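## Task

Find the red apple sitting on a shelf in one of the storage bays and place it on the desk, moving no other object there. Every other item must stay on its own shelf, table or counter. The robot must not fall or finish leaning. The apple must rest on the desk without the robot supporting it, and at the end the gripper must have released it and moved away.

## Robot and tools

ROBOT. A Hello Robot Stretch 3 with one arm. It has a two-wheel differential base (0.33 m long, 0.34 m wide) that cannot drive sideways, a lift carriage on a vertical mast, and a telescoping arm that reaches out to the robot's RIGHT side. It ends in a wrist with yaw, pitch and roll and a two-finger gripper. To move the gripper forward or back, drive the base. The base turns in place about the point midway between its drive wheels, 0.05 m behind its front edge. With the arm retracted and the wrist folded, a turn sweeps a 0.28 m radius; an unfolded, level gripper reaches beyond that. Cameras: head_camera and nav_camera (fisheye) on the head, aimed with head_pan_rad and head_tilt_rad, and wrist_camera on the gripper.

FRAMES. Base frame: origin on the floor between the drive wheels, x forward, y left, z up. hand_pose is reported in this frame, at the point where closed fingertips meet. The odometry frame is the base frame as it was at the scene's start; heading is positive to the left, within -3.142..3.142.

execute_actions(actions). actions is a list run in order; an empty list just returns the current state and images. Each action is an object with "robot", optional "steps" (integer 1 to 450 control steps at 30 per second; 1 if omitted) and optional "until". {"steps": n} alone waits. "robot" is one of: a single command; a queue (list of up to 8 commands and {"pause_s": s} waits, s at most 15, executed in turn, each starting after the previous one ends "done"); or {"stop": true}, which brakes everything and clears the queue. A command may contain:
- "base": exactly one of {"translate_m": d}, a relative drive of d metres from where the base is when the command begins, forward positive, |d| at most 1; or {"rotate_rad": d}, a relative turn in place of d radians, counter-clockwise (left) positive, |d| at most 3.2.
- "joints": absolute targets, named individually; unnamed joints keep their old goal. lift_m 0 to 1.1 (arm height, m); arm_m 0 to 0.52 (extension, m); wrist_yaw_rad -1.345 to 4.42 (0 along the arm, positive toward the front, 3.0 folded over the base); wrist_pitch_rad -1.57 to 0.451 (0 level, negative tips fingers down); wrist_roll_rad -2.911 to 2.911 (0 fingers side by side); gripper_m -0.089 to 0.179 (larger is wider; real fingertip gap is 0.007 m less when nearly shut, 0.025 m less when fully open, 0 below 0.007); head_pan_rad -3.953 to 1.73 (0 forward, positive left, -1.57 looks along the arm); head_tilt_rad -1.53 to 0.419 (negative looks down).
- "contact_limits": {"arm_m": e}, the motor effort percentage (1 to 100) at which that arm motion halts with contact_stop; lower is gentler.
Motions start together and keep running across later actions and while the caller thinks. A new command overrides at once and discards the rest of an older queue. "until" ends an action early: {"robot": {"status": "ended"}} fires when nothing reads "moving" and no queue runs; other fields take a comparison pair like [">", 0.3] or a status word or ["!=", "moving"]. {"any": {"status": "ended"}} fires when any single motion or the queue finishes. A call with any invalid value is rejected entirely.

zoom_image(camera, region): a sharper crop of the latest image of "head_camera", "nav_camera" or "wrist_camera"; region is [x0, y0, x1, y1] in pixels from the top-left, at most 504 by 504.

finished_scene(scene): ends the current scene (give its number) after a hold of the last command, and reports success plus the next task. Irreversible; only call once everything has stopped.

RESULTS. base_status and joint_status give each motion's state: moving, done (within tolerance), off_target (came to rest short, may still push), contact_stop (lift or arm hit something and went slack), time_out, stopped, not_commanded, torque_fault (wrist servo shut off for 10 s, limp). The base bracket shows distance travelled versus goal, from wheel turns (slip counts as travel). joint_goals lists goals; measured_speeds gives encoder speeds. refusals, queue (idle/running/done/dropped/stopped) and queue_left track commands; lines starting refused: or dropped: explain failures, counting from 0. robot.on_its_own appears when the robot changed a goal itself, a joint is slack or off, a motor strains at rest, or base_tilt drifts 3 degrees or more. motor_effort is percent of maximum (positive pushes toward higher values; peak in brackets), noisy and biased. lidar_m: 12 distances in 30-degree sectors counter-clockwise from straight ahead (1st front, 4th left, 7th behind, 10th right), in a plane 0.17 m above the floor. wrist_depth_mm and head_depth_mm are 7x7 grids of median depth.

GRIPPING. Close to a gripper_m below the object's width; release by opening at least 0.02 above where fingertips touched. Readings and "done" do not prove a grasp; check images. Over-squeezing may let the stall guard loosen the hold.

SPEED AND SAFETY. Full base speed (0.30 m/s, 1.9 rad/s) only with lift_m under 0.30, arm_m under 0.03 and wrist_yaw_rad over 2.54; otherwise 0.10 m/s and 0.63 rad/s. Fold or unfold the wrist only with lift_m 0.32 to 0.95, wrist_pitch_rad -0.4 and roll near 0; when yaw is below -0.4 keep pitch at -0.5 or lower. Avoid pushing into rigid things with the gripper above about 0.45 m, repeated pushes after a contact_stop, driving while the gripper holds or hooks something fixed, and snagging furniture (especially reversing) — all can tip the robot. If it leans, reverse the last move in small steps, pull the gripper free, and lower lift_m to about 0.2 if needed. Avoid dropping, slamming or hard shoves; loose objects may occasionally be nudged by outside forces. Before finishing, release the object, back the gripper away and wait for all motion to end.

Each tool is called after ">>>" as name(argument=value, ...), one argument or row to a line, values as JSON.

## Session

>>> execute_actions(
  actions=[
    {"robot":{"joints":{"head_tilt_rad":-0.4}},"steps":450,"until":{"robot":{"status":"ended"}}},
  ],
)

Scene clock: 0.80 s.
robot.base_odometry: x=+0.000 y=+0.000 heading=+0.000 (m, m, rad; robot's odometry frame)
robot.turned_by_wheels: +0.000 (rad since the last result)
robot.turned_by_imu: +0.000 (rad since the last result)
robot.base_tilt: forward=+2.0 right=+2.3 (deg)
robot.lidar_m: 3.21 1.76 1.23 1.14 1.18 1.17 1.11 1.09 0.97 1.34 0.78 0.98
robot.head_depth_mm: 1642 1659 1720 1872 2002 1655 1335 / 3212 3435 3709 2363 2072 1634 1330 / 3173 3457 3745 3094 2159 1634 1329 / 3130 3381 3607 3071 2136 1641 1328 / 3133 3375 3687 3071 2121 1634 1328 / 3058 3350 3600 3073 2132 1629 1323 / 3047 3293 2454 2887 2137 1632 1320
robot.base_status: not_commanded
robot.joint_positions: lift_m=+0.325 arm_m=+0.002 wrist_yaw_rad=+2.995 wrist_pitch_rad=-0.335 wrist_roll_rad=-0.005 gripper_m=+0.037 head_pan_rad=-0.008 head_tilt_rad=-0.395
robot.joint_goals: lift_m=+0.325 arm_m=+0.002 wrist_yaw_rad=+2.995 wrist_pitch_rad=-0.335 wrist_roll_rad=-0.005 gripper_m=+0.037 head_pan_rad=-0.008 head_tilt_rad=-0.400
robot.joint_status: lift_m=not_commanded arm_m=not_commanded wrist_yaw_rad=not_commanded wrist_pitch_rad=not_commanded wrist_roll_rad=not_commanded gripper_m=not_commanded head_pan_rad=not_commanded head_tilt_rad=done
robot.measured_speeds: translate_m=+0.000 rotate_rad=+0.000 lift_m=+0.000 arm_m=+0.000 wrist_yaw_rad=+0.000 wrist_pitch_rad=+0.000 wrist_roll_rad=+0.000 head_pan_rad=+0.000 head_tilt_rad=+0.000
robot: refusals=0 queue=done queue_left=0
robot.motor_effort: left_wheel=+1(1) right_wheel=+0(0) lift_m=+22(22) arm_m=+0(0) wrist_yaw_rad=+1(0) wrist_pitch_rad=+6(6) wrist_roll_rad=+0(0) gripper_m=-1(0) head_pan_rad=+1(1) head_tilt_rad=-2(19) (%)
robot.hand_pose: x=+0.0130 y=+0.0846 z=+0.3569 quat_wxyz=(+0.169, +0.702, +0.067, +0.689) (m; robot's base frame)
robot.wrist_depth_mm: 985 - - - - - - / - - - - - - - / - - - - - - - / 961 - - - - - - / 748 - 816 800 808 817 837 / 624 627 - 647 671 656 671 / 531 540 525 549 529 562 562
pictures: head_camera (sideways: a quarter turn clockwise sets it upright), nav_camera (sideways: a quarter turn counterclockwise sets it upright), wrist_camera
camera_calibration (this result's frames):
head_camera: T_world_to_cam=[[-0.429887, -0.00143218, -0.902882, 1.19834], [0.0349912, 0.999221, -0.0182453, 0.0220186], [0.902204, -0.0394363, -0.429502, 0.5072], [0, 0, 0, 1]] pos_world=[0.0567808, -0.000283111, 1.3002]
nav_camera: T_world_to_cam=[[0.431367, -0.0351098, 0.901493, -1.13833], [-0.0391276, -0.99903, -0.0201858, 0.0793281], [0.901328, -0.0265658, -0.432323, 0.510666], [0, 0, 0, 1]] pos_world=[0.0338645, 0.0528508, 1.24857]
wrist_camera: T_world_to_cam=[[0.982329, -0.182856, 0.0399263, -0.0154217], [-0.0446142, -0.435942, -0.898868, 0.405406], [0.181769, 0.881203, -0.436396, 0.24107], [0, 0, 0, 1]] pos_world=[-0.0105829, -0.038518, 0.470225]
Images, in order (width x height): head_camera 896x504, nav_camera 672x504, wrist_camera 644x364.

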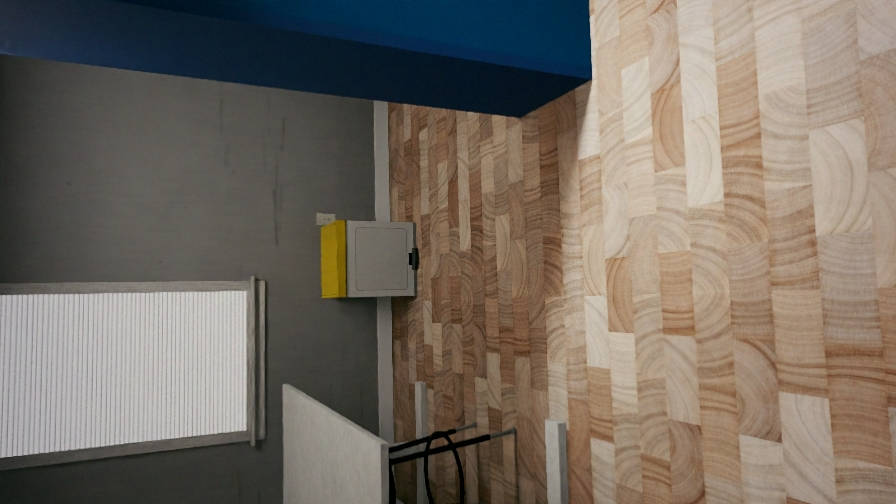

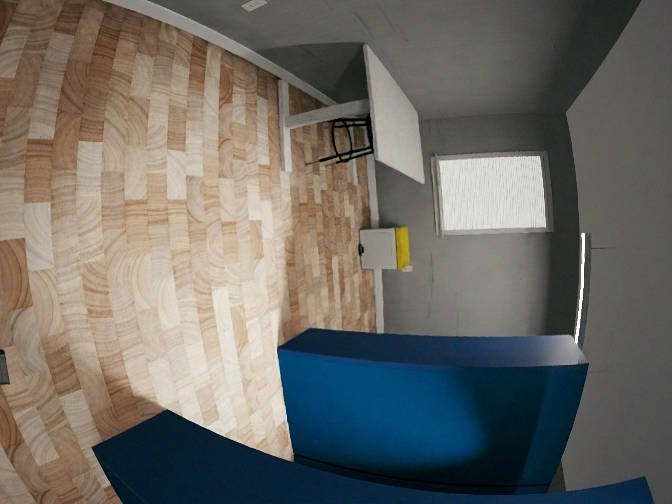

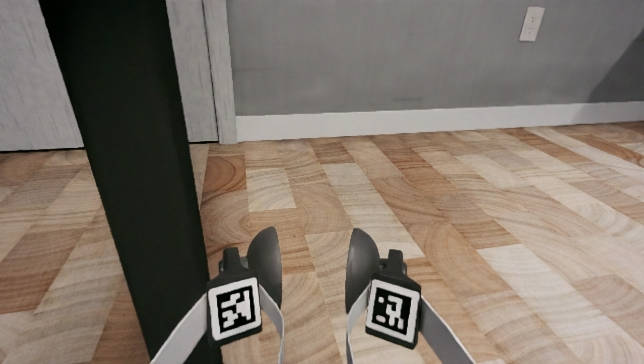

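Same layout; heading ~0.06 rad right.

>>> execute_actions(
  actions=[
    {"robot":{"base":{"rotate_rad":0.06},"joints":{"lift_m":0.27,"head_pan_rad":-2.0}},"steps":450,"until":{"robot":{"status":"ended"}}},
  ],
)

Scene clock: 2.33 s.
robot.base_odometry: x=+0.000 y=+0.000 heading=+0.060 (m, m, rad; robot's odometry frame)
robot.turned_by_wheels: +0.060 (rad since the last result)
robot.turned_by_imu: +0.059 (rad since the last result)
robot.base_tilt: forward=+2.0 right=+2.2 (deg)
robot.lidar_m: 2.29 1.66 1.21 1.14 1.20 1.15 1.11 1.02 0.97 1.04 0.78 1.80
robot.head_depth_mm: 793 845 920 1031 1173 1366 1335 / 1430 1630 1336 1630 1162 1278 1329 / 1510 1694 1722 1838 1780 1591 1330 / 1454 1608 1728 1864 2011 1643 1322 / 2210 2423 2582 2572 2123 1641 1325 / 2205 2370 2573 2744 2136 1635 1324 / 2148 2291 2467 2679 2129 1632 1327
robot.base_status: done (rotate_rad +0.0599 of +0.0600)
robot.joint_positions: lift_m=+0.270 arm_m=+0.002 wrist_yaw_rad=+2.995 wrist_pitch_rad=-0.336 wrist_roll_rad=-0.005 gripper_m=+0.037 head_pan_rad=-1.993 head_tilt_rad=-0.395
robot.joint_goals: lift_m=+0.270 arm_m=+0.002 wrist_yaw_rad=+2.995 wrist_pitch_rad=-0.336 wrist_roll_rad=-0.005 gripper_m=+0.037 head_pan_rad=-2.000 head_tilt_rad=-0.400
robot.joint_status: lift_m=done arm_m=not_commanded wrist_yaw_rad=not_commanded wrist_pitch_rad=not_commanded wrist_roll_rad=not_commanded gripper_m=not_commanded head_pan_rad=done head_tilt_rad=done
robot.measured_speeds: translate_m=+0.000 rotate_rad=+0.000 lift_m=+0.000 arm_m=+0.000 wrist_yaw_rad=+0.000 wrist_pitch_rad=+0.000 wrist_roll_rad=+0.000 head_pan_rad=+0.000 head_tilt_rad=+0.000
robot: refusals=0 queue=done queue_left=0
robot.motor_effort: left_wheel=-1(7) right_wheel=+3(8) lift_m=+19(23) arm_m=+0(0) wrist_yaw_rad=-1(0) wrist_pitch_rad=+6(6) wrist_roll_rad=+0(0) gripper_m=+1(0) head_pan_rad=-1(29) head_tilt_rad=-1(2) (%)
robot.hand_pose: x=+0.0130 y=+0.0845 z=+0.3016 quat_wxyz=(+0.169, +0.702, +0.068, +0.689) (m; robot's base frame)
robot.wrist_depth_mm: - - - - - - - / - - - - - - - / - - - - - - - / 852 - 877 896 919 920 957 / 662 - 708 690 711 713 740 / 549 547 - 569 587 581 587 / 468 484 - 495 468 494 500
pictures: head_camera (sideways: a quarter turn clockwise sets it upright), nav_camera (sideways: a quarter turn counterclockwise sets it upright), wrist_camera
camera_calibration (this result's frames):
head_camera: T_world_to_cam=[[0.17164, 0.394509, -0.90272, 1.19446], [0.900866, -0.433714, -0.0182553, 0.0167498], [-0.398724, -0.810096, -0.429842, 0.515578], [0, 0, 0, 1]] pos_world=[-0.0145323, -0.0462911, 1.30018]
nav_camera: T_world_to_cam=[[-0.205694, -0.381174, 0.90133, -1.13423], [-0.899022, 0.437438, -0.0201742, 0.0845583], [-0.386586, -0.814466, -0.432662, 0.518964], [0, 0, 0, 1]] pos_world=[0.0433396, -0.0466497, 1.24856]
wrist_camera: T_world_to_cam=[[0.982334, -0.182817, 0.0399636, -0.0132311], [-0.0447469, -0.436835, -0.898428, 0.355562], [0.181705, 0.880768, -0.437299, 0.217327], [0, 0, 0, 1]] pos_world=[-0.0105819, -0.038512, 0.415012]
Images, in order (width x height): head_camera 896x504, nav_camera 672x504, wrist_camera 644x364.

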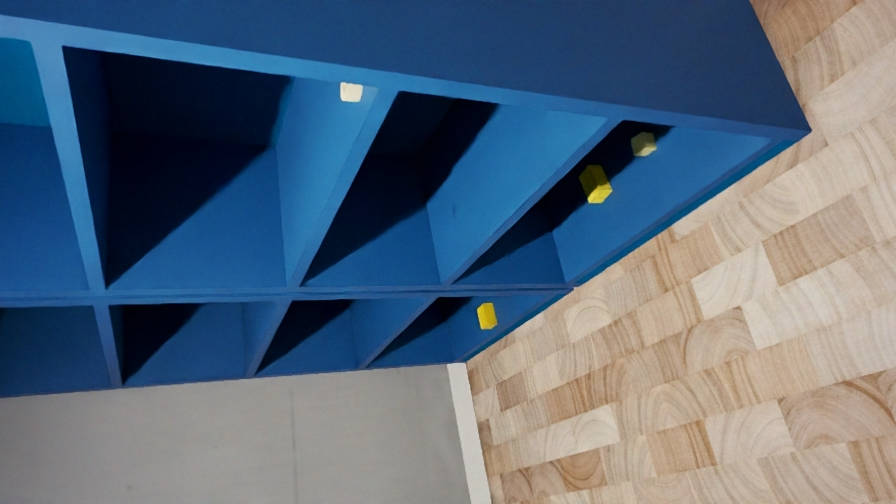

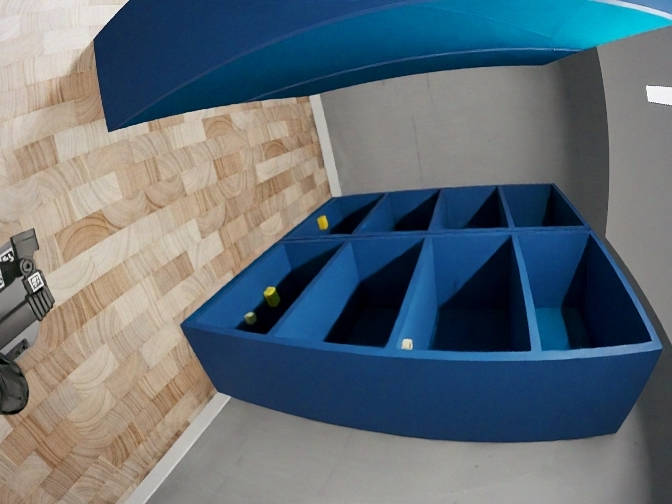

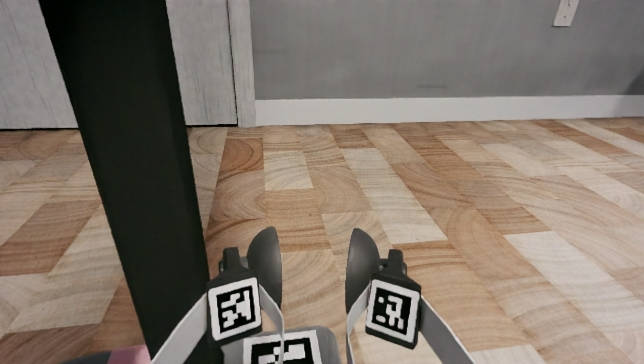

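Drive on, snapshot en route.

>>> execute_actions(
  actions=[
    {"robot":{"base":{"translate_m":1.0},"joints":{"head_pan_rad":-2.2}},"steps":450,"until":{"robot":{"x":[">",0.6]}}},
  ],
)

>>> execute_actions(
  actions=[
    {"robot":{"base":{"translate_m":0.7},"joints":{"head_pan_rad":-2.0}},"steps":450,"until":{"robot":{"status":"ended"}}},
  ],
)

Scene clock: 4.97 s.
robot.base_odometry: x=+0.602 y=+0.036 heading=+0.060 (m, m, rad; robot's odometry frame)
robot.turned_by_wheels: +0.000 (rad since the last result)
robot.turned_by_imu: +0.001 (rad since the last result)
robot.base_tilt: forward=+2.9 right=+1.9 (deg)
robot.lidar_m: 2.62 1.49 1.21 1.17 1.21 1.64 1.71 1.44 0.76 0.73 1.47 1.28
robot.head_depth_mm: 1706 1830 1844 1734 1685 1647 1336 / 1880 2029 2113 2102 2038 1639 1329 / 1797 1985 2174 2316 2115 1648 1330 / 1789 1944 2109 2343 2137 1636 1329 / 2493 2680 2886 2926 2150 1630 1294 / 2368 2526 753 812 883 973 1076 / 606 647 692 746 811 885 974
robot.base_status: moving (translate_m +0.6034 of +1.0000)
robot.joint_positions: lift_m=+0.270 arm_m=+0.002 wrist_yaw_rad=+2.995 wrist_pitch_rad=-0.336 wrist_roll_rad=-0.005 gripper_m=+0.037 head_pan_rad=-2.193 head_tilt_rad=-0.395
robot.joint_goals: lift_m=+0.270 arm_m=+0.002 wrist_yaw_rad=+2.995 wrist_pitch_rad=-0.336 wrist_roll_rad=-0.005 gripper_m=+0.037 head_pan_rad=-2.200 head_tilt_rad=-0.400
robot.joint_status: lift_m=done arm_m=not_commanded wrist_yaw_rad=not_commanded wrist_pitch_rad=not_commanded wrist_roll_rad=not_commanded gripper_m=not_commanded head_pan_rad=done head_tilt_rad=done
robot.measured_speeds: translate_m=+0.293 rotate_rad=+0.000 lift_m=+0.000 arm_m=+0.000 wrist_yaw_rad=+0.000 wrist_pitch_rad=+0.000 wrist_roll_rad=+0.000 head_pan_rad=+0.000 head_tilt_rad=+0.000
robot: refusals=0 queue=running queue_left=0
robot.motor_effort: left_wheel=+3(9) right_wheel=+6(12) lift_m=+19(18) arm_m=+0(0) wrist_yaw_rad=+0(0) wrist_pitch_rad=+6(6) wrist_roll_rad=+0(0) gripper_m=+0(0) head_pan_rad=-2(12) head_tilt_rad=-2(2) (%)
robot.hand_pose: x=+0.0130 y=+0.0845 z=+0.3015 quat_wxyz=(+0.169, +0.702, +0.068, +0.689) (m; robot's base frame)
robot.wrist_depth_mm: - - - - - - - / - - - - - - - / - - - - - - - / 871 - 896 896 909 932 944 / 666 - 721 707 713 717 727 / 551 548 - 571 597 582 590 / 466 484 - 497 469 491 502
pictures: head_camera (sideways: a quarter turn clockwise sets it upright), nav_camera (sideways: a quarter turn counterclockwise sets it upright), wrist_camera
camera_calibration (this result's frames):
head_camera: T_world_to_cam=[[0.246753, 0.352591, -0.902659, 1.19392], [0.796602, -0.604228, -0.0182591, 0.0173907], [-0.55185, -0.714554, -0.42997, 0.516678], [0, 0, 0, 1]] pos_world=[-0.0233272, -0.0412622, 1.30017]
nav_camera: T_world_to_cam=[[-0.277474, -0.332749, 0.901269, -1.13371], [-0.794052, 0.607515, -0.0201699, 0.0839123], [-0.540823, -0.721251, -0.43279, 0.520071], [0, 0, 0, 1]] pos_world=[0.0333213, -0.0531185, 1.24856]
wrist_camera: T_world_to_cam=[[0.982335, -0.182811, 0.0399687, -0.0132318], [-0.0447648, -0.436957, -0.898368, 0.355507], [0.181696, 0.880709, -0.437422, 0.217363], [0, 0, 0, 1]] pos_world=[-0.0105818, -0.0385112, 0.414984]
Images, in order (width x height): head_camera 896x504, nav_camera 672x504, wrist_camera 644x364.

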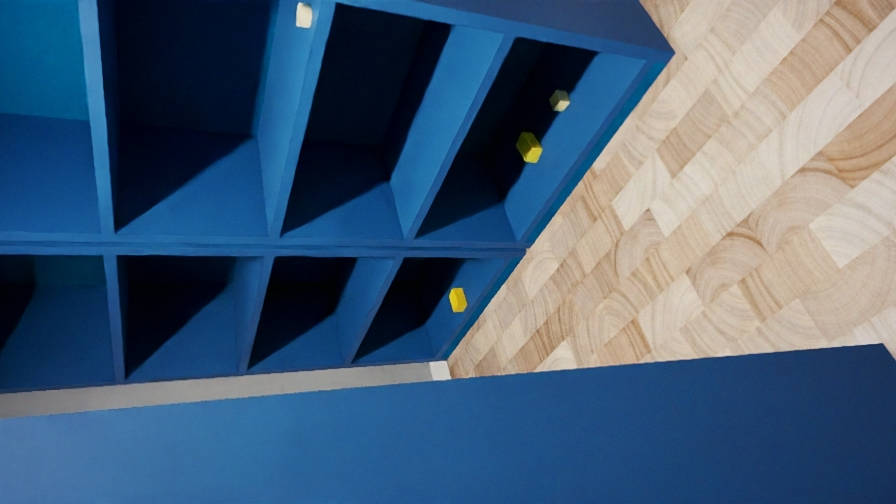

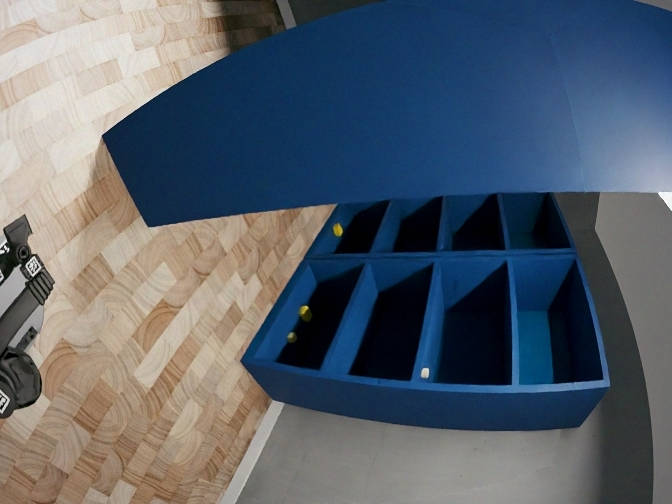

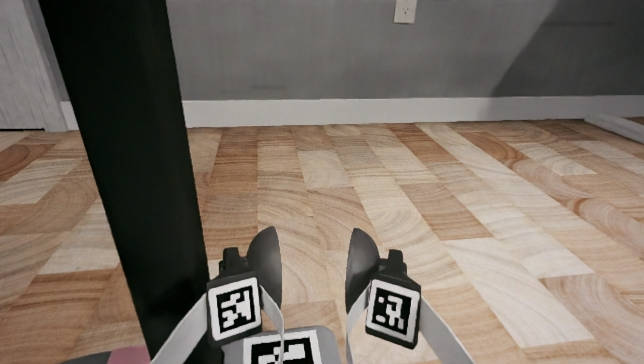

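Scene clock: 8.47 s.
robot.base_odometry: x=+1.301 y=+0.078 heading=+0.060 (m, m, rad; robot's odometry frame)
robot.turned_by_wheels: +0.000 (rad since the last result)
robot.turned_by_imu: +0.001 (rad since the last result)
robot.base_tilt: forward=+1.9 right=+2.2 (deg)
robot.lidar_m: 1.92 1.07 0.94 1.16 1.21 1.66 2.40 1.03 0.93 1.31 0.81 1.05
robot.head_depth_mm: 773 847 941 1057 1205 1401 1325 / 795 835 901 987 1106 1273 1334 / 1492 1690 1330 1834 1382 1496 1322 / 1454 1619 1713 1823 1931 1599 1326 / 1445 1588 1771 1971 2028 1638 1323 / 2179 2387 2561 2760 2137 1634 1330 / 2148 2293 2474 2647 2144 1626 1320
robot.base_status: done (translate_m +0.7000 of +0.7000)
robot.joint_positions: lift_m=+0.270 arm_m=+0.002 wrist_yaw_rad=+2.995 wrist_pitch_rad=-0.336 wrist_roll_rad=-0.005 gripper_m=+0.037 head_pan_rad=-2.007 head_tilt_rad=-0.395
robot.joint_goals: lift_m=+0.270 arm_m=+0.002 wrist_yaw_rad=+2.995 wrist_pitch_rad=-0.336 wrist_roll_rad=-0.005 gripper_m=+0.037 head_pan_rad=-2.000 head_tilt_rad=-0.400
robot.joint_status: lift_m=done arm_m=not_commanded wrist_yaw_rad=not_commanded wrist_pitch_rad=not_commanded wrist_roll_rad=not_commanded gripper_m=not_commanded head_pan_rad=done head_tilt_rad=done
robot.measured_speeds: translate_m=+0.000 rotate_rad=+0.000 lift_m=+0.000 arm_m=+0.000 wrist_yaw_rad=+0.000 wrist_pitch_rad=+0.000 wrist_roll_rad=+0.000 head_pan_rad=+0.000 head_tilt_rad=+0.000
robot: refusals=0 queue=done queue_left=0
robot.motor_effort: left_wheel=-1(6) right_wheel=+3(8) lift_m=+20(19) arm_m=-1(0) wrist_yaw_rad=+1(1) wrist_pitch_rad=+6(6) wrist_roll_rad=+0(0) gripper_m=+0(0) head_pan_rad=+2(12) head_tilt_rad=+0(2) (%)
robot.hand_pose: x=+0.0130 y=+0.0845 z=+0.3015 quat_wxyz=(+0.169, +0.702, +0.068, +0.689) (m; robot's base frame)
robot.wrist_depth_mm: - - - - - - - / - - - - - - - / - - - - - - - / 850 - 871 888 916 901 949 / 657 - 708 693 705 714 695 / 547 553 - 569 589 579 590 / 467 486 - 498 465 492 493
pictures: head_camera (sideways: a quarter turn clockwise sets it upright), nav_camera (sideways: a quarter turn counterclockwise sets it upright), wrist_camera
camera_calibration (this result's frames):
head_camera: T_world_to_cam=[[0.177347, 0.392248, -0.902601, 1.19427], [0.894598, -0.446498, -0.0182627, 0.0167976], [-0.410173, -0.804227, -0.43009, 0.51597], [0, 0, 0, 1]] pos_world=[-0.0151894, -0.0459921, 1.30017]
nav_camera: T_world_to_cam=[[-0.211207, -0.37843, 0.901212, -1.13404], [-0.892698, 0.450205, -0.0201657, 0.0845087], [-0.398098, -0.808769, -0.43291, 0.519357], [0, 0, 0, 1]] pos_world=[0.0426775, -0.0471622, 1.24855]
wrist_camera: T_world_to_cam=[[0.982335, -0.182812, 0.0399686, -0.0132318], [-0.044765, -0.436957, -0.898368, 0.355507], [0.181697, 0.880709, -0.437421, 0.217363], [0, 0, 0, 1]] pos_world=[-0.0105817, -0.0385112, 0.414984]
Images, in order (width x height): head_camera 896x504, nav_camera 672x504, wrist_camera 644x364.

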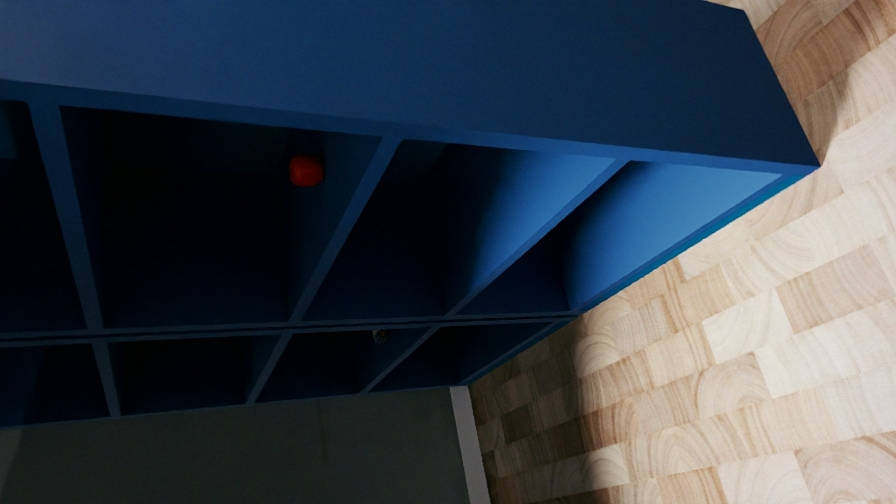

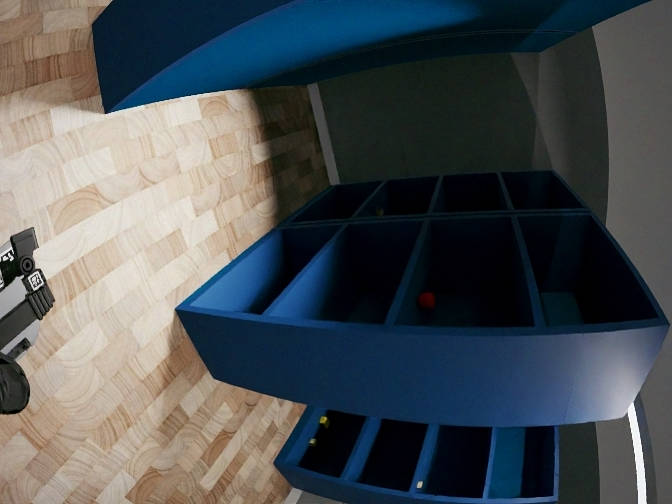

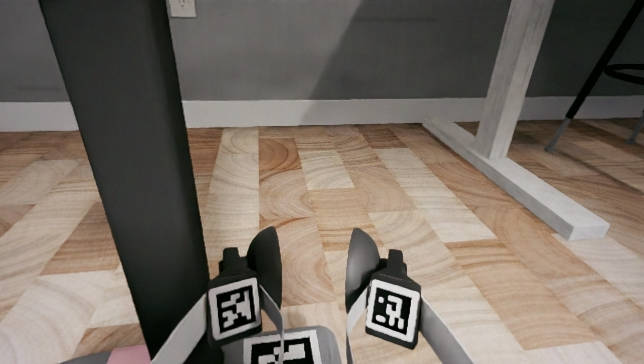

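>>> zoom_image(
  camera="head_camera",
  region=[260, 130, 360, 210],
)

Region (260, 130, 360, 210) of head_camera's 896x504 image, scaled by 5.040, with more detail than that image has; it fills the top 403 rows of this view, and the rest is white.

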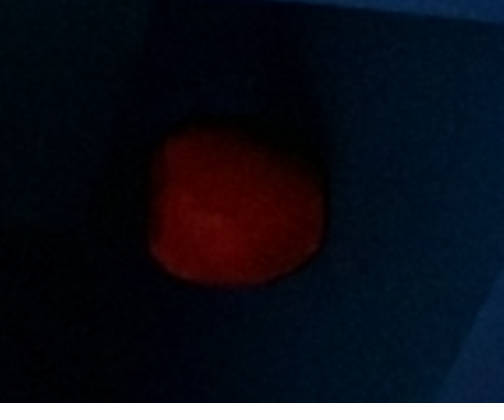

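>>> execute_actions(
  actions=[
    {"robot":[{"base":{"rotate_rad":-1.585}},{"base":{"translate_m":1.0},"joints":{"head_pan_rad":-1.57,"wrist_pitch_rad":-0.4}},{"base":{"translate_m":0.07},"joints":{"lift_m":1.05}}],"steps":450,"until":{"robot":{"lift_m":[">",0.35]}}},
    {"robot":{"joints":{"wrist_yaw_rad":0,"gripper_m":0.17}},"steps":450,"until":{"robot":{"status":"ended"}}},
  ],
)

Scene clock: 24.03 s.
robot.base_odometry: x=+1.350 y=-0.991 heading=-1.525 (m, m, rad; robot's odometry frame)
robot.turned_by_wheels: -1.585 (rad since the last result)
robot.turned_by_imu: -1.569 (rad since the last result)
robot.base_tilt: forward=+1.9 right=+2.3 (deg)
robot.lidar_m: 1.30 0.48 0.35 0.34 0.35 1.89 2.23 2.32 0.64 1.03 0.79 0.84
robot.head_depth_mm: 715 799 850 - - - - / 821 912 983 - - - - / 827 912 990 - - - - / 833 912 984 842 - - 1154 / 843 909 980 710 1169 931 1151 / 839 905 977 729 1159 963 1155 / 838 906 972 727 1164 958 1153
robot.base_status: done (translate_m +0.0700 of +0.0700)
robot.joint_positions: lift_m=+1.050 arm_m=+0.002 wrist_yaw_rad=+0.002 wrist_pitch_rad=-0.416 wrist_roll_rad=-0.005 gripper_m=+0.170 head_pan_rad=-1.577 head_tilt_rad=-0.396
robot.joint_goals: lift_m=+1.050 arm_m=+0.002 wrist_yaw_rad=+0.000 wrist_pitch_rad=-0.400 wrist_roll_rad=-0.005 gripper_m=+0.170 head_pan_rad=-1.570 head_tilt_rad=-0.400
robot.joint_status: lift_m=done arm_m=not_commanded wrist_yaw_rad=done wrist_pitch_rad=done wrist_roll_rad=not_commanded gripper_m=done head_pan_rad=done head_tilt_rad=done
robot.measured_speeds: translate_m=+0.000 rotate_rad=+0.000 lift_m=+0.000 arm_m=+0.000 wrist_yaw_rad=+0.000 wrist_pitch_rad=+0.000 wrist_roll_rad=+0.000 head_pan_rad=+0.000 head_tilt_rad=+0.000
robot: refusals=0 queue=done queue_left=0
robot.motor_effort: left_wheel=+2(12) right_wheel=-2(9) lift_m=+26(27) arm_m=-1(1) wrist_yaw_rad=-3(5) wrist_pitch_rad=+6(6) wrist_roll_rad=+0(0) gripper_m=+0(82) head_pan_rad=+3(22) head_tilt_rad=-2(1) (%)
robot.hand_pose: x=-0.0210 y=-0.3715 z=+1.0628 quat_wxyz=(+0.694, +0.148, -0.690, -0.145) (m; robot's base frame)
robot.wrist_depth_mm: 712 730 729 733 727 513 345 / 624 633 598 687 701 508 341 / 442 447 465 472 483 459 373 / 379 383 391 393 395 395 - / 759 965 967 - 938 501 - / 694 832 820 844 806 573 - / - 696 710 711 724 580 -
pictures: head_camera (sideways: a quarter turn clockwise sets it upright), nav_camera (sideways: a quarter turn counterclockwise sets it upright), wrist_camera
camera_calibration (this result's frames):
head_camera: T_world_to_cam=[[-0.00229873, 0.430803, -0.902443, 1.19516], [0.99929, -0.0329449, -0.0182725, 0.0161718], [-0.0376028, -0.901844, -0.430422, 0.514129], [0, 0, 0, 1]] pos_world=[0.00591976, -0.0506795, 1.30015]
nav_camera: T_world_to_cam=[[-0.0342402, -0.432356, 0.901053, -1.13492], [-0.999108, 0.0371209, -0.0201544, 0.085143], [-0.024734, -0.900938, -0.433241, 0.517511], [0, 0, 0, 1]] pos_world=[0.0590074, -0.0276028, 1.24854]
wrist_camera: T_world_to_cam=[[-0.998588, 0.0314558, 0.0428126, -0.0586612], [-0.0208496, 0.509171, -0.860413, 1.1503], [-0.0488639, -0.86009, -0.507796, 0.381388], [0, 0, 0, 1]] pos_world=[-0.015959, -0.255824, 1.18591]
Images, in order (width x height): head_camera 896x504, nav_camera 672x504, wrist_camera 644x364.

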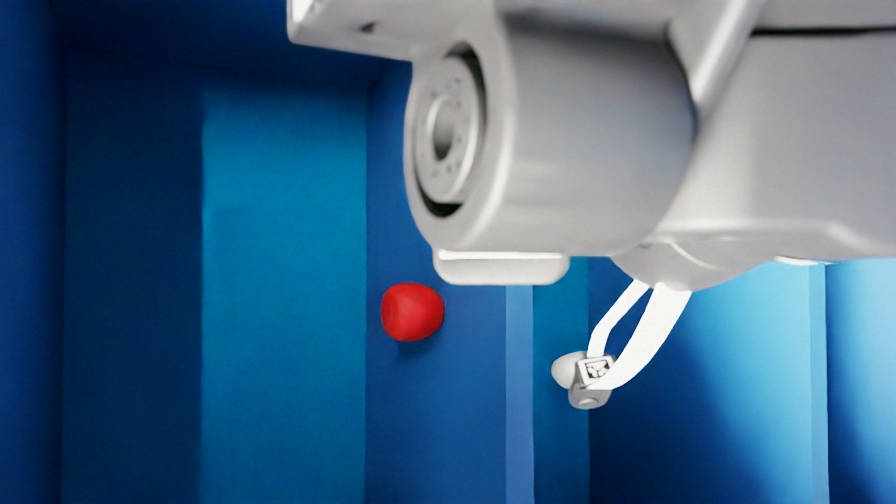

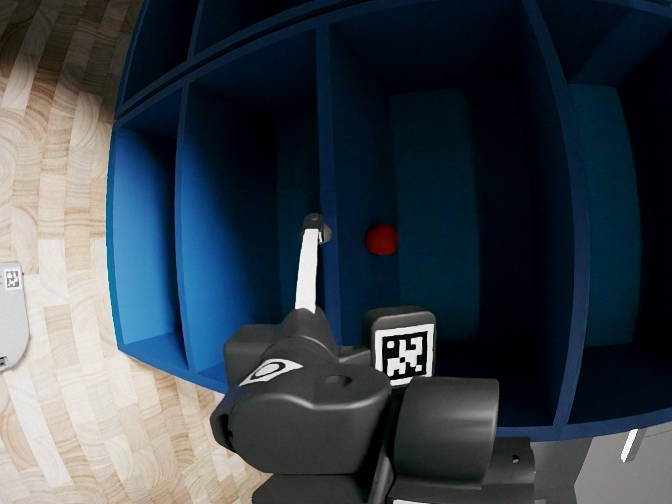

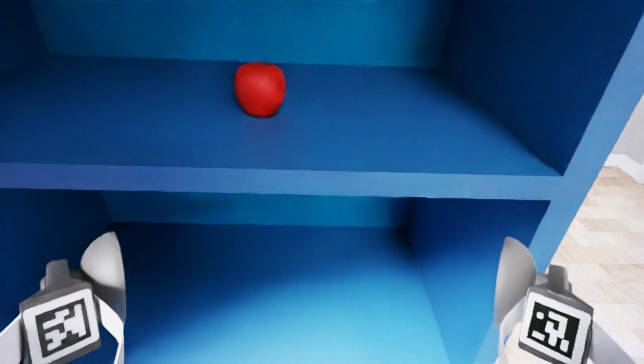

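>>> execute_actions(
  actions=[
    {"robot":{"base":{"translate_m":0.068},"joints":{"arm_m":0.28,"lift_m":1.035}},"steps":450,"until":{"robot":{"status":"ended"}}},
  ],
)

Scene clock: 27.37 s.
robot.base_odometry: x=+1.353 y=-1.059 heading=-1.525 (m, m, rad; robot's odometry frame)
robot.turned_by_wheels: +0.000 (rad since the last result)
robot.turned_by_imu: +0.000 (rad since the last result)
robot.base_tilt: forward=+2.0 right=+2.3 (deg)
robot.lidar_m: 1.30 0.48 0.35 0.34 0.35 0.49 2.30 2.39 0.68 1.03 0.74 1.46
robot.head_depth_mm: 818 906 - 697 978 925 877 / 822 908 1011 694 1180 965 1165 / 827 903 - 653 1183 965 1155 / 831 913 977 652 1177 964 1156 / 840 907 981 711 1174 962 1157 / 840 908 976 729 1168 961 1154 / 836 905 975 728 1162 962 1156
robot.base_status: done (translate_m +0.0680 of +0.0680)
robot.joint_positions: lift_m=+1.035 arm_m=+0.280 wrist_yaw_rad=+0.001 wrist_pitch_rad=-0.417 wrist_roll_rad=-0.005 gripper_m=+0.170 head_pan_rad=-1.577 head_tilt_rad=-0.396
robot.joint_goals: lift_m=+1.035 arm_m=+0.280 wrist_yaw_rad=+0.000 wrist_pitch_rad=-0.400 wrist_roll_rad=-0.005 gripper_m=+0.170 head_pan_rad=-1.570 head_tilt_rad=-0.400
robot.joint_status: lift_m=done arm_m=done wrist_yaw_rad=done wrist_pitch_rad=done wrist_roll_rad=not_commanded gripper_m=done head_pan_rad=done head_tilt_rad=done
robot.measured_speeds: translate_m=+0.000 rotate_rad=+0.000 lift_m=+0.000 arm_m=+0.000 wrist_yaw_rad=+0.000 wrist_pitch_rad=+0.000 wrist_roll_rad=+0.000 head_pan_rad=+0.000 head_tilt_rad=+0.000
robot: refusals=0 queue=done queue_left=0
robot.motor_effort: left_wheel=+2(8) right_wheel=-2(5) lift_m=+20(26) arm_m=+2(3) wrist_yaw_rad=-2(3) wrist_pitch_rad=+6(6) wrist_roll_rad=+0(0) gripper_m=+0(0) head_pan_rad=+2(2) head_tilt_rad=-1(1) (%)
robot.hand_pose: x=-0.0212 y=-0.6493 z=+1.0482 quat_wxyz=(+0.694, +0.147, -0.690, -0.146) (m; robot's base frame)
robot.wrist_depth_mm: 466 468 460 467 465 469 433 / 489 495 501 502 508 507 428 / 403 410 422 429 443 451 409 / 311 318 307 219 334 342 348 / 255 260 262 246 271 276 279 / - 220 221 223 226 228 234 / - 188 190 192 194 196 206
pictures: head_camera (sideways: a quarter turn clockwise sets it upright), nav_camera (sideways: a quarter turn counterclockwise sets it upright), wrist_camera
camera_calibration (this result's frames):
head_camera: T_world_to_cam=[[-0.00231214, 0.430803, -0.902443, 1.19516], [0.999291, -0.0329138, -0.0182725, 0.0161718], [-0.0375747, -0.901845, -0.430422, 0.514129], [0, 0, 0, 1]] pos_world=[0.00592134, -0.0506795, 1.30015]
nav_camera: T_world_to_cam=[[-0.0342267, -0.432357, 0.901053, -1.13492], [-0.999109, 0.0370899, -0.0201544, 0.085143], [-0.024706, -0.900939, -0.433241, 0.517511], [0, 0, 0, 1]] pos_world=[0.0590083, -0.0276012, 1.24854]
wrist_camera: T_world_to_cam=[[-0.998555, 0.0324693, 0.0428167, -0.0488698], [-0.0203304, 0.509294, -0.860352, 1.27916], [-0.0497413, -0.85998, -0.507898, 0.135165], [0, 0, 0, 1]] pos_world=[-0.0160701, -0.533642, 1.17127]
Images, in order (width x height): head_camera 896x504, nav_camera 672x504, wrist_camera 644x364.

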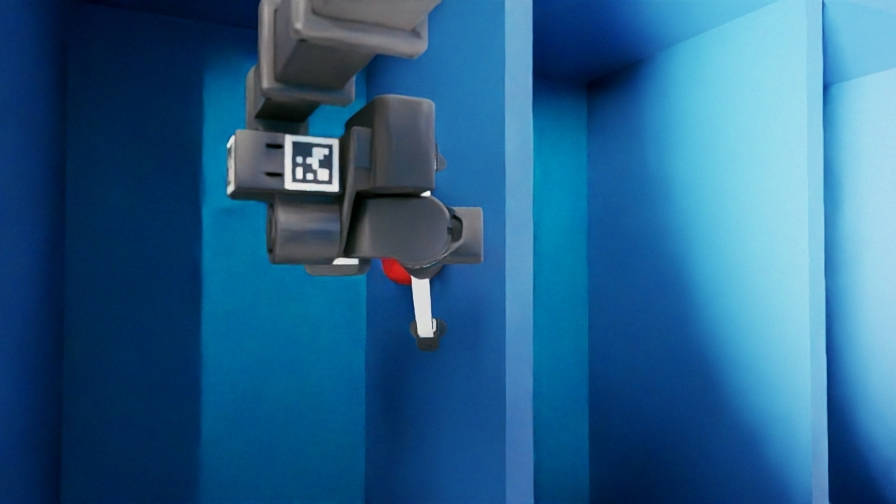

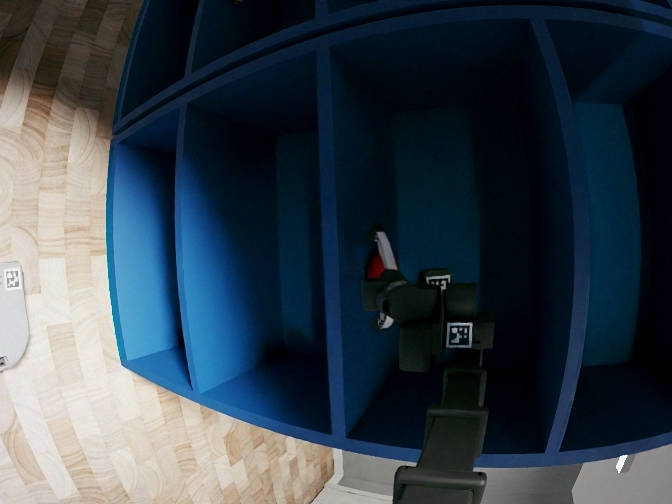

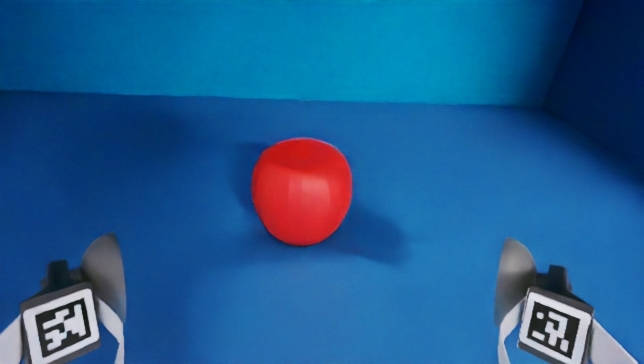

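>>> execute_actions(
  actions=[
    {"robot":[{"joints":{"lift_m":1.02,"arm_m":0.372}},{"joints":{"gripper_m":0.03}},{"joints":{"lift_m":1.07}}],"steps":450,"until":{"robot":{"status":"ended"}}},
  ],
)

Scene clock: 32.10 s.
robot.base_odometry: x=+1.353 y=-1.059 heading=-1.525 (m, m, rad; robot's odometry frame)
robot.turned_by_wheels: +0.000 (rad since the last result)
robot.turned_by_imu: -0.001 (rad since the last result)
robot.base_tilt: forward=+2.0 right=+2.3 (deg)
robot.lidar_m: 1.30 0.48 0.35 0.34 0.35 0.49 2.30 2.38 0.68 1.02 0.75 1.46
robot.head_depth_mm: 819 896 983 739 980 924 877 / 823 895 993 737 1183 966 1159 / 830 891 1009 734 1179 966 1159 / 836 899 - 729 1175 961 1157 / 840 909 980 731 1175 960 1152 / 839 905 977 730 1164 962 1152 / 835 906 973 728 1165 958 1153
robot.base_status: done (translate_m +0.0680 of +0.0680)
robot.joint_positions: lift_m=+1.070 arm_m=+0.372 wrist_yaw_rad=+0.002 wrist_pitch_rad=-0.416 wrist_roll_rad=-0.005 gripper_m=+0.030 head_pan_rad=-1.577 head_tilt_rad=-0.396
robot.joint_goals: lift_m=+1.070 arm_m=+0.372 wrist_yaw_rad=+0.000 wrist_pitch_rad=-0.400 wrist_roll_rad=-0.005 gripper_m=+0.030 head_pan_rad=-1.570 head_tilt_rad=-0.400
robot.joint_status: lift_m=done arm_m=done wrist_yaw_rad=done wrist_pitch_rad=done wrist_roll_rad=not_commanded gripper_m=done head_pan_rad=done head_tilt_rad=done
robot.measured_speeds: translate_m=+0.000 rotate_rad=+0.000 lift_m=+0.000 arm_m=+0.000 wrist_yaw_rad=+0.000 wrist_pitch_rad=+0.000 wrist_roll_rad=+0.000 head_pan_rad=+0.000 head_tilt_rad=+0.000
robot: refusals=0 queue=done queue_left=0
robot.motor_effort: left_wheel=+2(3) right_wheel=-2(6) lift_m=+26(27) arm_m=+2(3) wrist_yaw_rad=-2(6) wrist_pitch_rad=+6(11) wrist_roll_rad=+0(0) gripper_m=+0(92) head_pan_rad=+2(3) head_tilt_rad=-1(1) (%)
robot.hand_pose: x=-0.0212 y=-0.7414 z=+1.0830 quat_wxyz=(+0.694, +0.147, -0.690, -0.145) (m; robot's base frame)
robot.wrist_depth_mm: 373 378 381 379 380 383 380 / 409 405 408 411 410 410 404 / 432 438 446 447 445 451 428 / 374 382 387 393 400 407 395 / 305 312 313 329 325 328 332 / 259 262 271 183 279 276 279 / 224 227 217 175 226 234 238
pictures: head_camera (sideways: a quarter turn clockwise sets it upright), nav_camera (sideways: a quarter turn counterclockwise sets it upright), wrist_camera
camera_calibration (this result's frames):
head_camera: T_world_to_cam=[[-0.00231286, 0.430803, -0.902443, 1.19516], [0.999291, -0.0329122, -0.0182725, 0.0161718], [-0.0375732, -0.901846, -0.430422, 0.514129], [0, 0, 0, 1]] pos_world=[0.00592142, -0.0506795, 1.30015]
nav_camera: T_world_to_cam=[[-0.034226, -0.432357, 0.901053, -1.13492], [-0.999109, 0.0370882, -0.0201544, 0.085143], [-0.0247045, -0.900939, -0.433241, 0.517511], [0, 0, 0, 1]] pos_world=[0.0590083, -0.0276011, 1.24854]
wrist_camera: T_world_to_cam=[[-0.998563, 0.0322629, 0.0427935, -0.0474448], [-0.0204496, 0.508702, -0.8607, 1.35595], [-0.0495378, -0.860338, -0.507311, 0.0727434], [0, 0, 0, 1]] pos_world=[-0.0160444, -0.62566, 1.206]
Images, in order (width x height): head_camera 896x504, nav_camera 672x504, wrist_camera 644x364.

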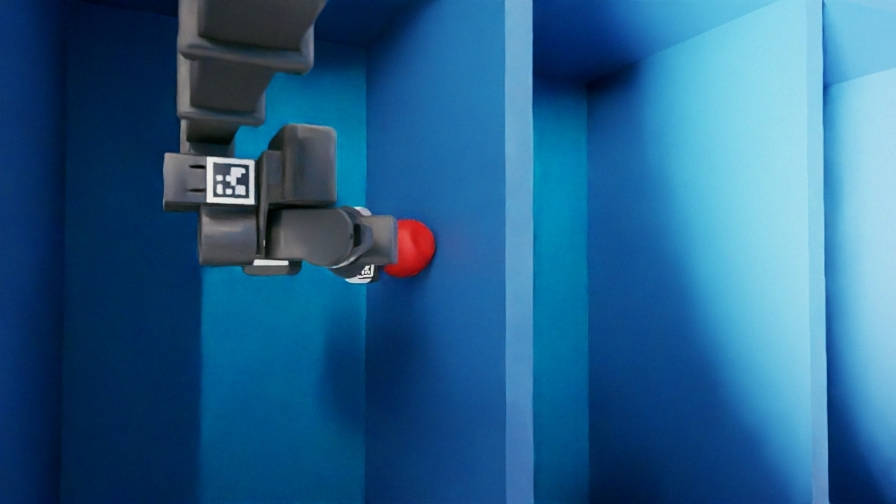

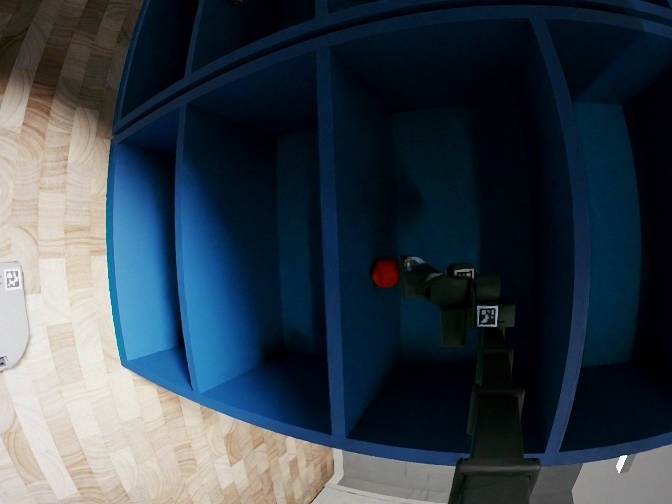

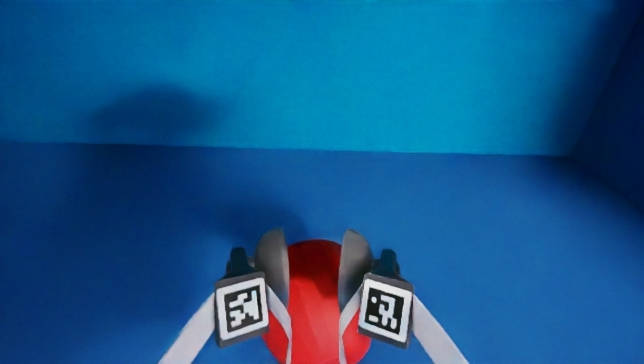

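Slipped out forward. Retry deeper and lower.

>>> execute_actions(
  actions=[
    {"robot":[{"joints":{"gripper_m":0.15}},{"joints":{"lift_m":1.012,"arm_m":0.39}}],"steps":450,"until":{"robot":{"status":"ended"}}},
  ],
)

Scene clock: 35.23 s.
robot.base_odometry: x=+1.353 y=-1.059 heading=-1.525 (m, m, rad; robot's odometry frame)
robot.turned_by_wheels: +0.000 (rad since the last result)
robot.turned_by_imu: +0.000 (rad since the last result)
robot.base_tilt: forward=+2.0 right=+2.2 (deg)
robot.lidar_m: 1.30 0.48 0.35 0.34 0.35 0.49 2.30 2.39 0.68 1.02 0.75 1.46
robot.head_depth_mm: 821 909 924 655 984 922 874 / 823 916 - 737 1184 966 1155 / 830 911 - 692 1175 961 1155 / 836 911 976 690 1173 962 1156 / 841 908 980 730 1172 960 1152 / 839 906 972 728 1164 961 1148 / 835 905 975 727 1161 961 1150
robot.base_status: done (translate_m +0.0680 of +0.0680)
robot.joint_positions: lift_m=+1.012 arm_m=+0.390 wrist_yaw_rad=+0.002 wrist_pitch_rad=-0.416 wrist_roll_rad=-0.005 gripper_m=+0.150 head_pan_rad=-1.577 head_tilt_rad=-0.396
robot.joint_goals: lift_m=+1.012 arm_m=+0.390 wrist_yaw_rad=+0.000 wrist_pitch_rad=-0.400 wrist_roll_rad=-0.005 gripper_m=+0.150 head_pan_rad=-1.570 head_tilt_rad=-0.400
robot.joint_status: lift_m=done arm_m=done wrist_yaw_rad=done wrist_pitch_rad=done wrist_roll_rad=not_commanded gripper_m=done head_pan_rad=done head_tilt_rad=done
robot.measured_speeds: translate_m=+0.000 rotate_rad=+0.000 lift_m=+0.000 arm_m=+0.000 wrist_yaw_rad=+0.000 wrist_pitch_rad=+0.000 wrist_roll_rad=+0.000 head_pan_rad=+0.000 head_tilt_rad=+0.000
robot: refusals=0 queue=done queue_left=0
robot.motor_effort: left_wheel=+2(2) right_wheel=-2(1) lift_m=+19(24) arm_m=+2(2) wrist_yaw_rad=-2(2) wrist_pitch_rad=+6(6) wrist_roll_rad=+0(0) gripper_m=+0(83) head_pan_rad=+3(3) head_tilt_rad=-1(1) (%)
robot.hand_pose: x=-0.0212 y=-0.7594 z=+1.0253 quat_wxyz=(+0.694, +0.147, -0.690, -0.145) (m; robot's base frame)
robot.wrist_depth_mm: 359 362 361 360 364 364 366 / 387 388 391 391 390 394 390 / 349 358 364 373 381 393 390 / 273 275 280 157 289 295 302 / 222 225 211 136 233 239 242 / 191 190 185 131 190 204 202 / - 162 165 158 169 166 174
pictures: head_camera (sideways: a quarter turn clockwise sets it upright), nav_camera (sideways: a quarter turn counterclockwise sets it upright), wrist_camera
camera_calibration (this result's frames):
head_camera: T_world_to_cam=[[-0.00231219, 0.430803, -0.902443, 1.19516], [0.999291, -0.0329137, -0.0182725, 0.0161718], [-0.0375746, -0.901846, -0.430422, 0.514129], [0, 0, 0, 1]] pos_world=[0.00592134, -0.0506795, 1.30015]
nav_camera: T_world_to_cam=[[-0.0342267, -0.432357, 0.901053, -1.13492], [-0.999109, 0.0370897, -0.0201544, 0.085143], [-0.0247059, -0.900939, -0.433241, 0.51751], [0, 0, 0, 1]] pos_world=[0.0590083, -0.0276012, 1.24854]
wrist_camera: T_world_to_cam=[[-0.998563, 0.0322625, 0.0427941, -0.0443981], [-0.0204494, 0.508718, -0.860691, 1.31547], [-0.0495381, -0.860329, -0.507327, 0.0280439], [0, 0, 0, 1]] pos_world=[-0.0160444, -0.643644, 1.14834]
Images, in order (width x height): head_camera 896x504, nav_camera 672x504, wrist_camera 644x364.

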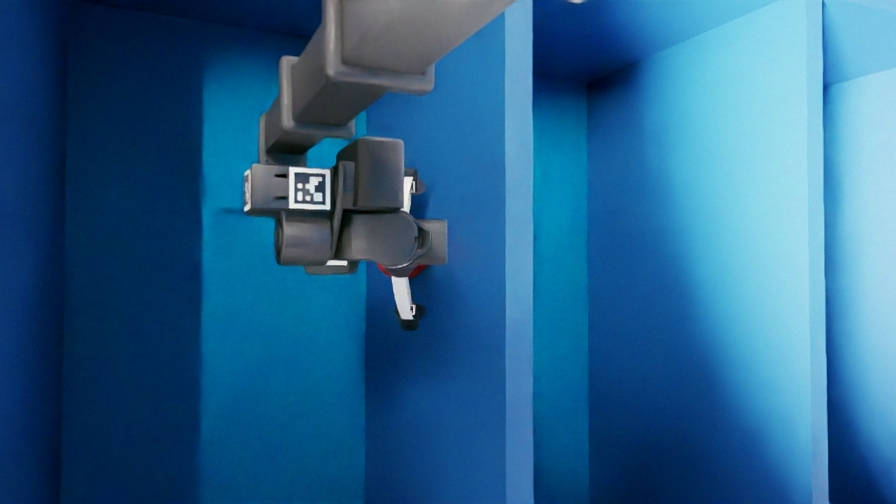

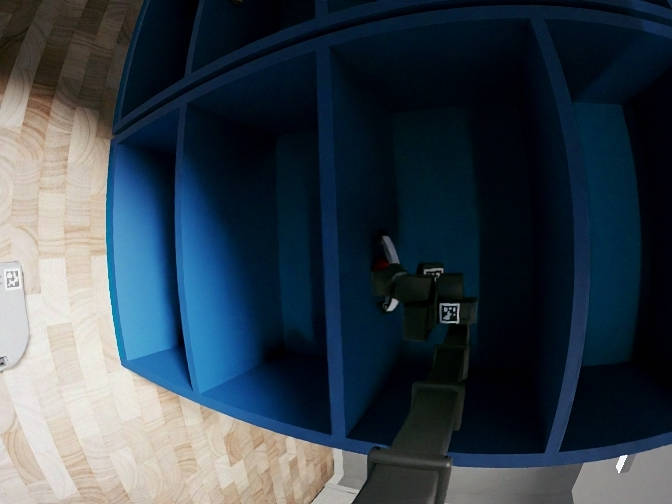

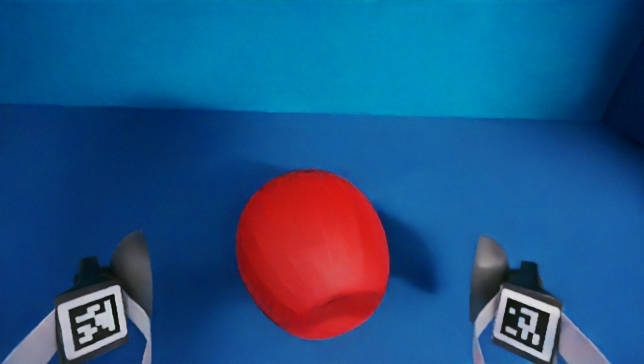

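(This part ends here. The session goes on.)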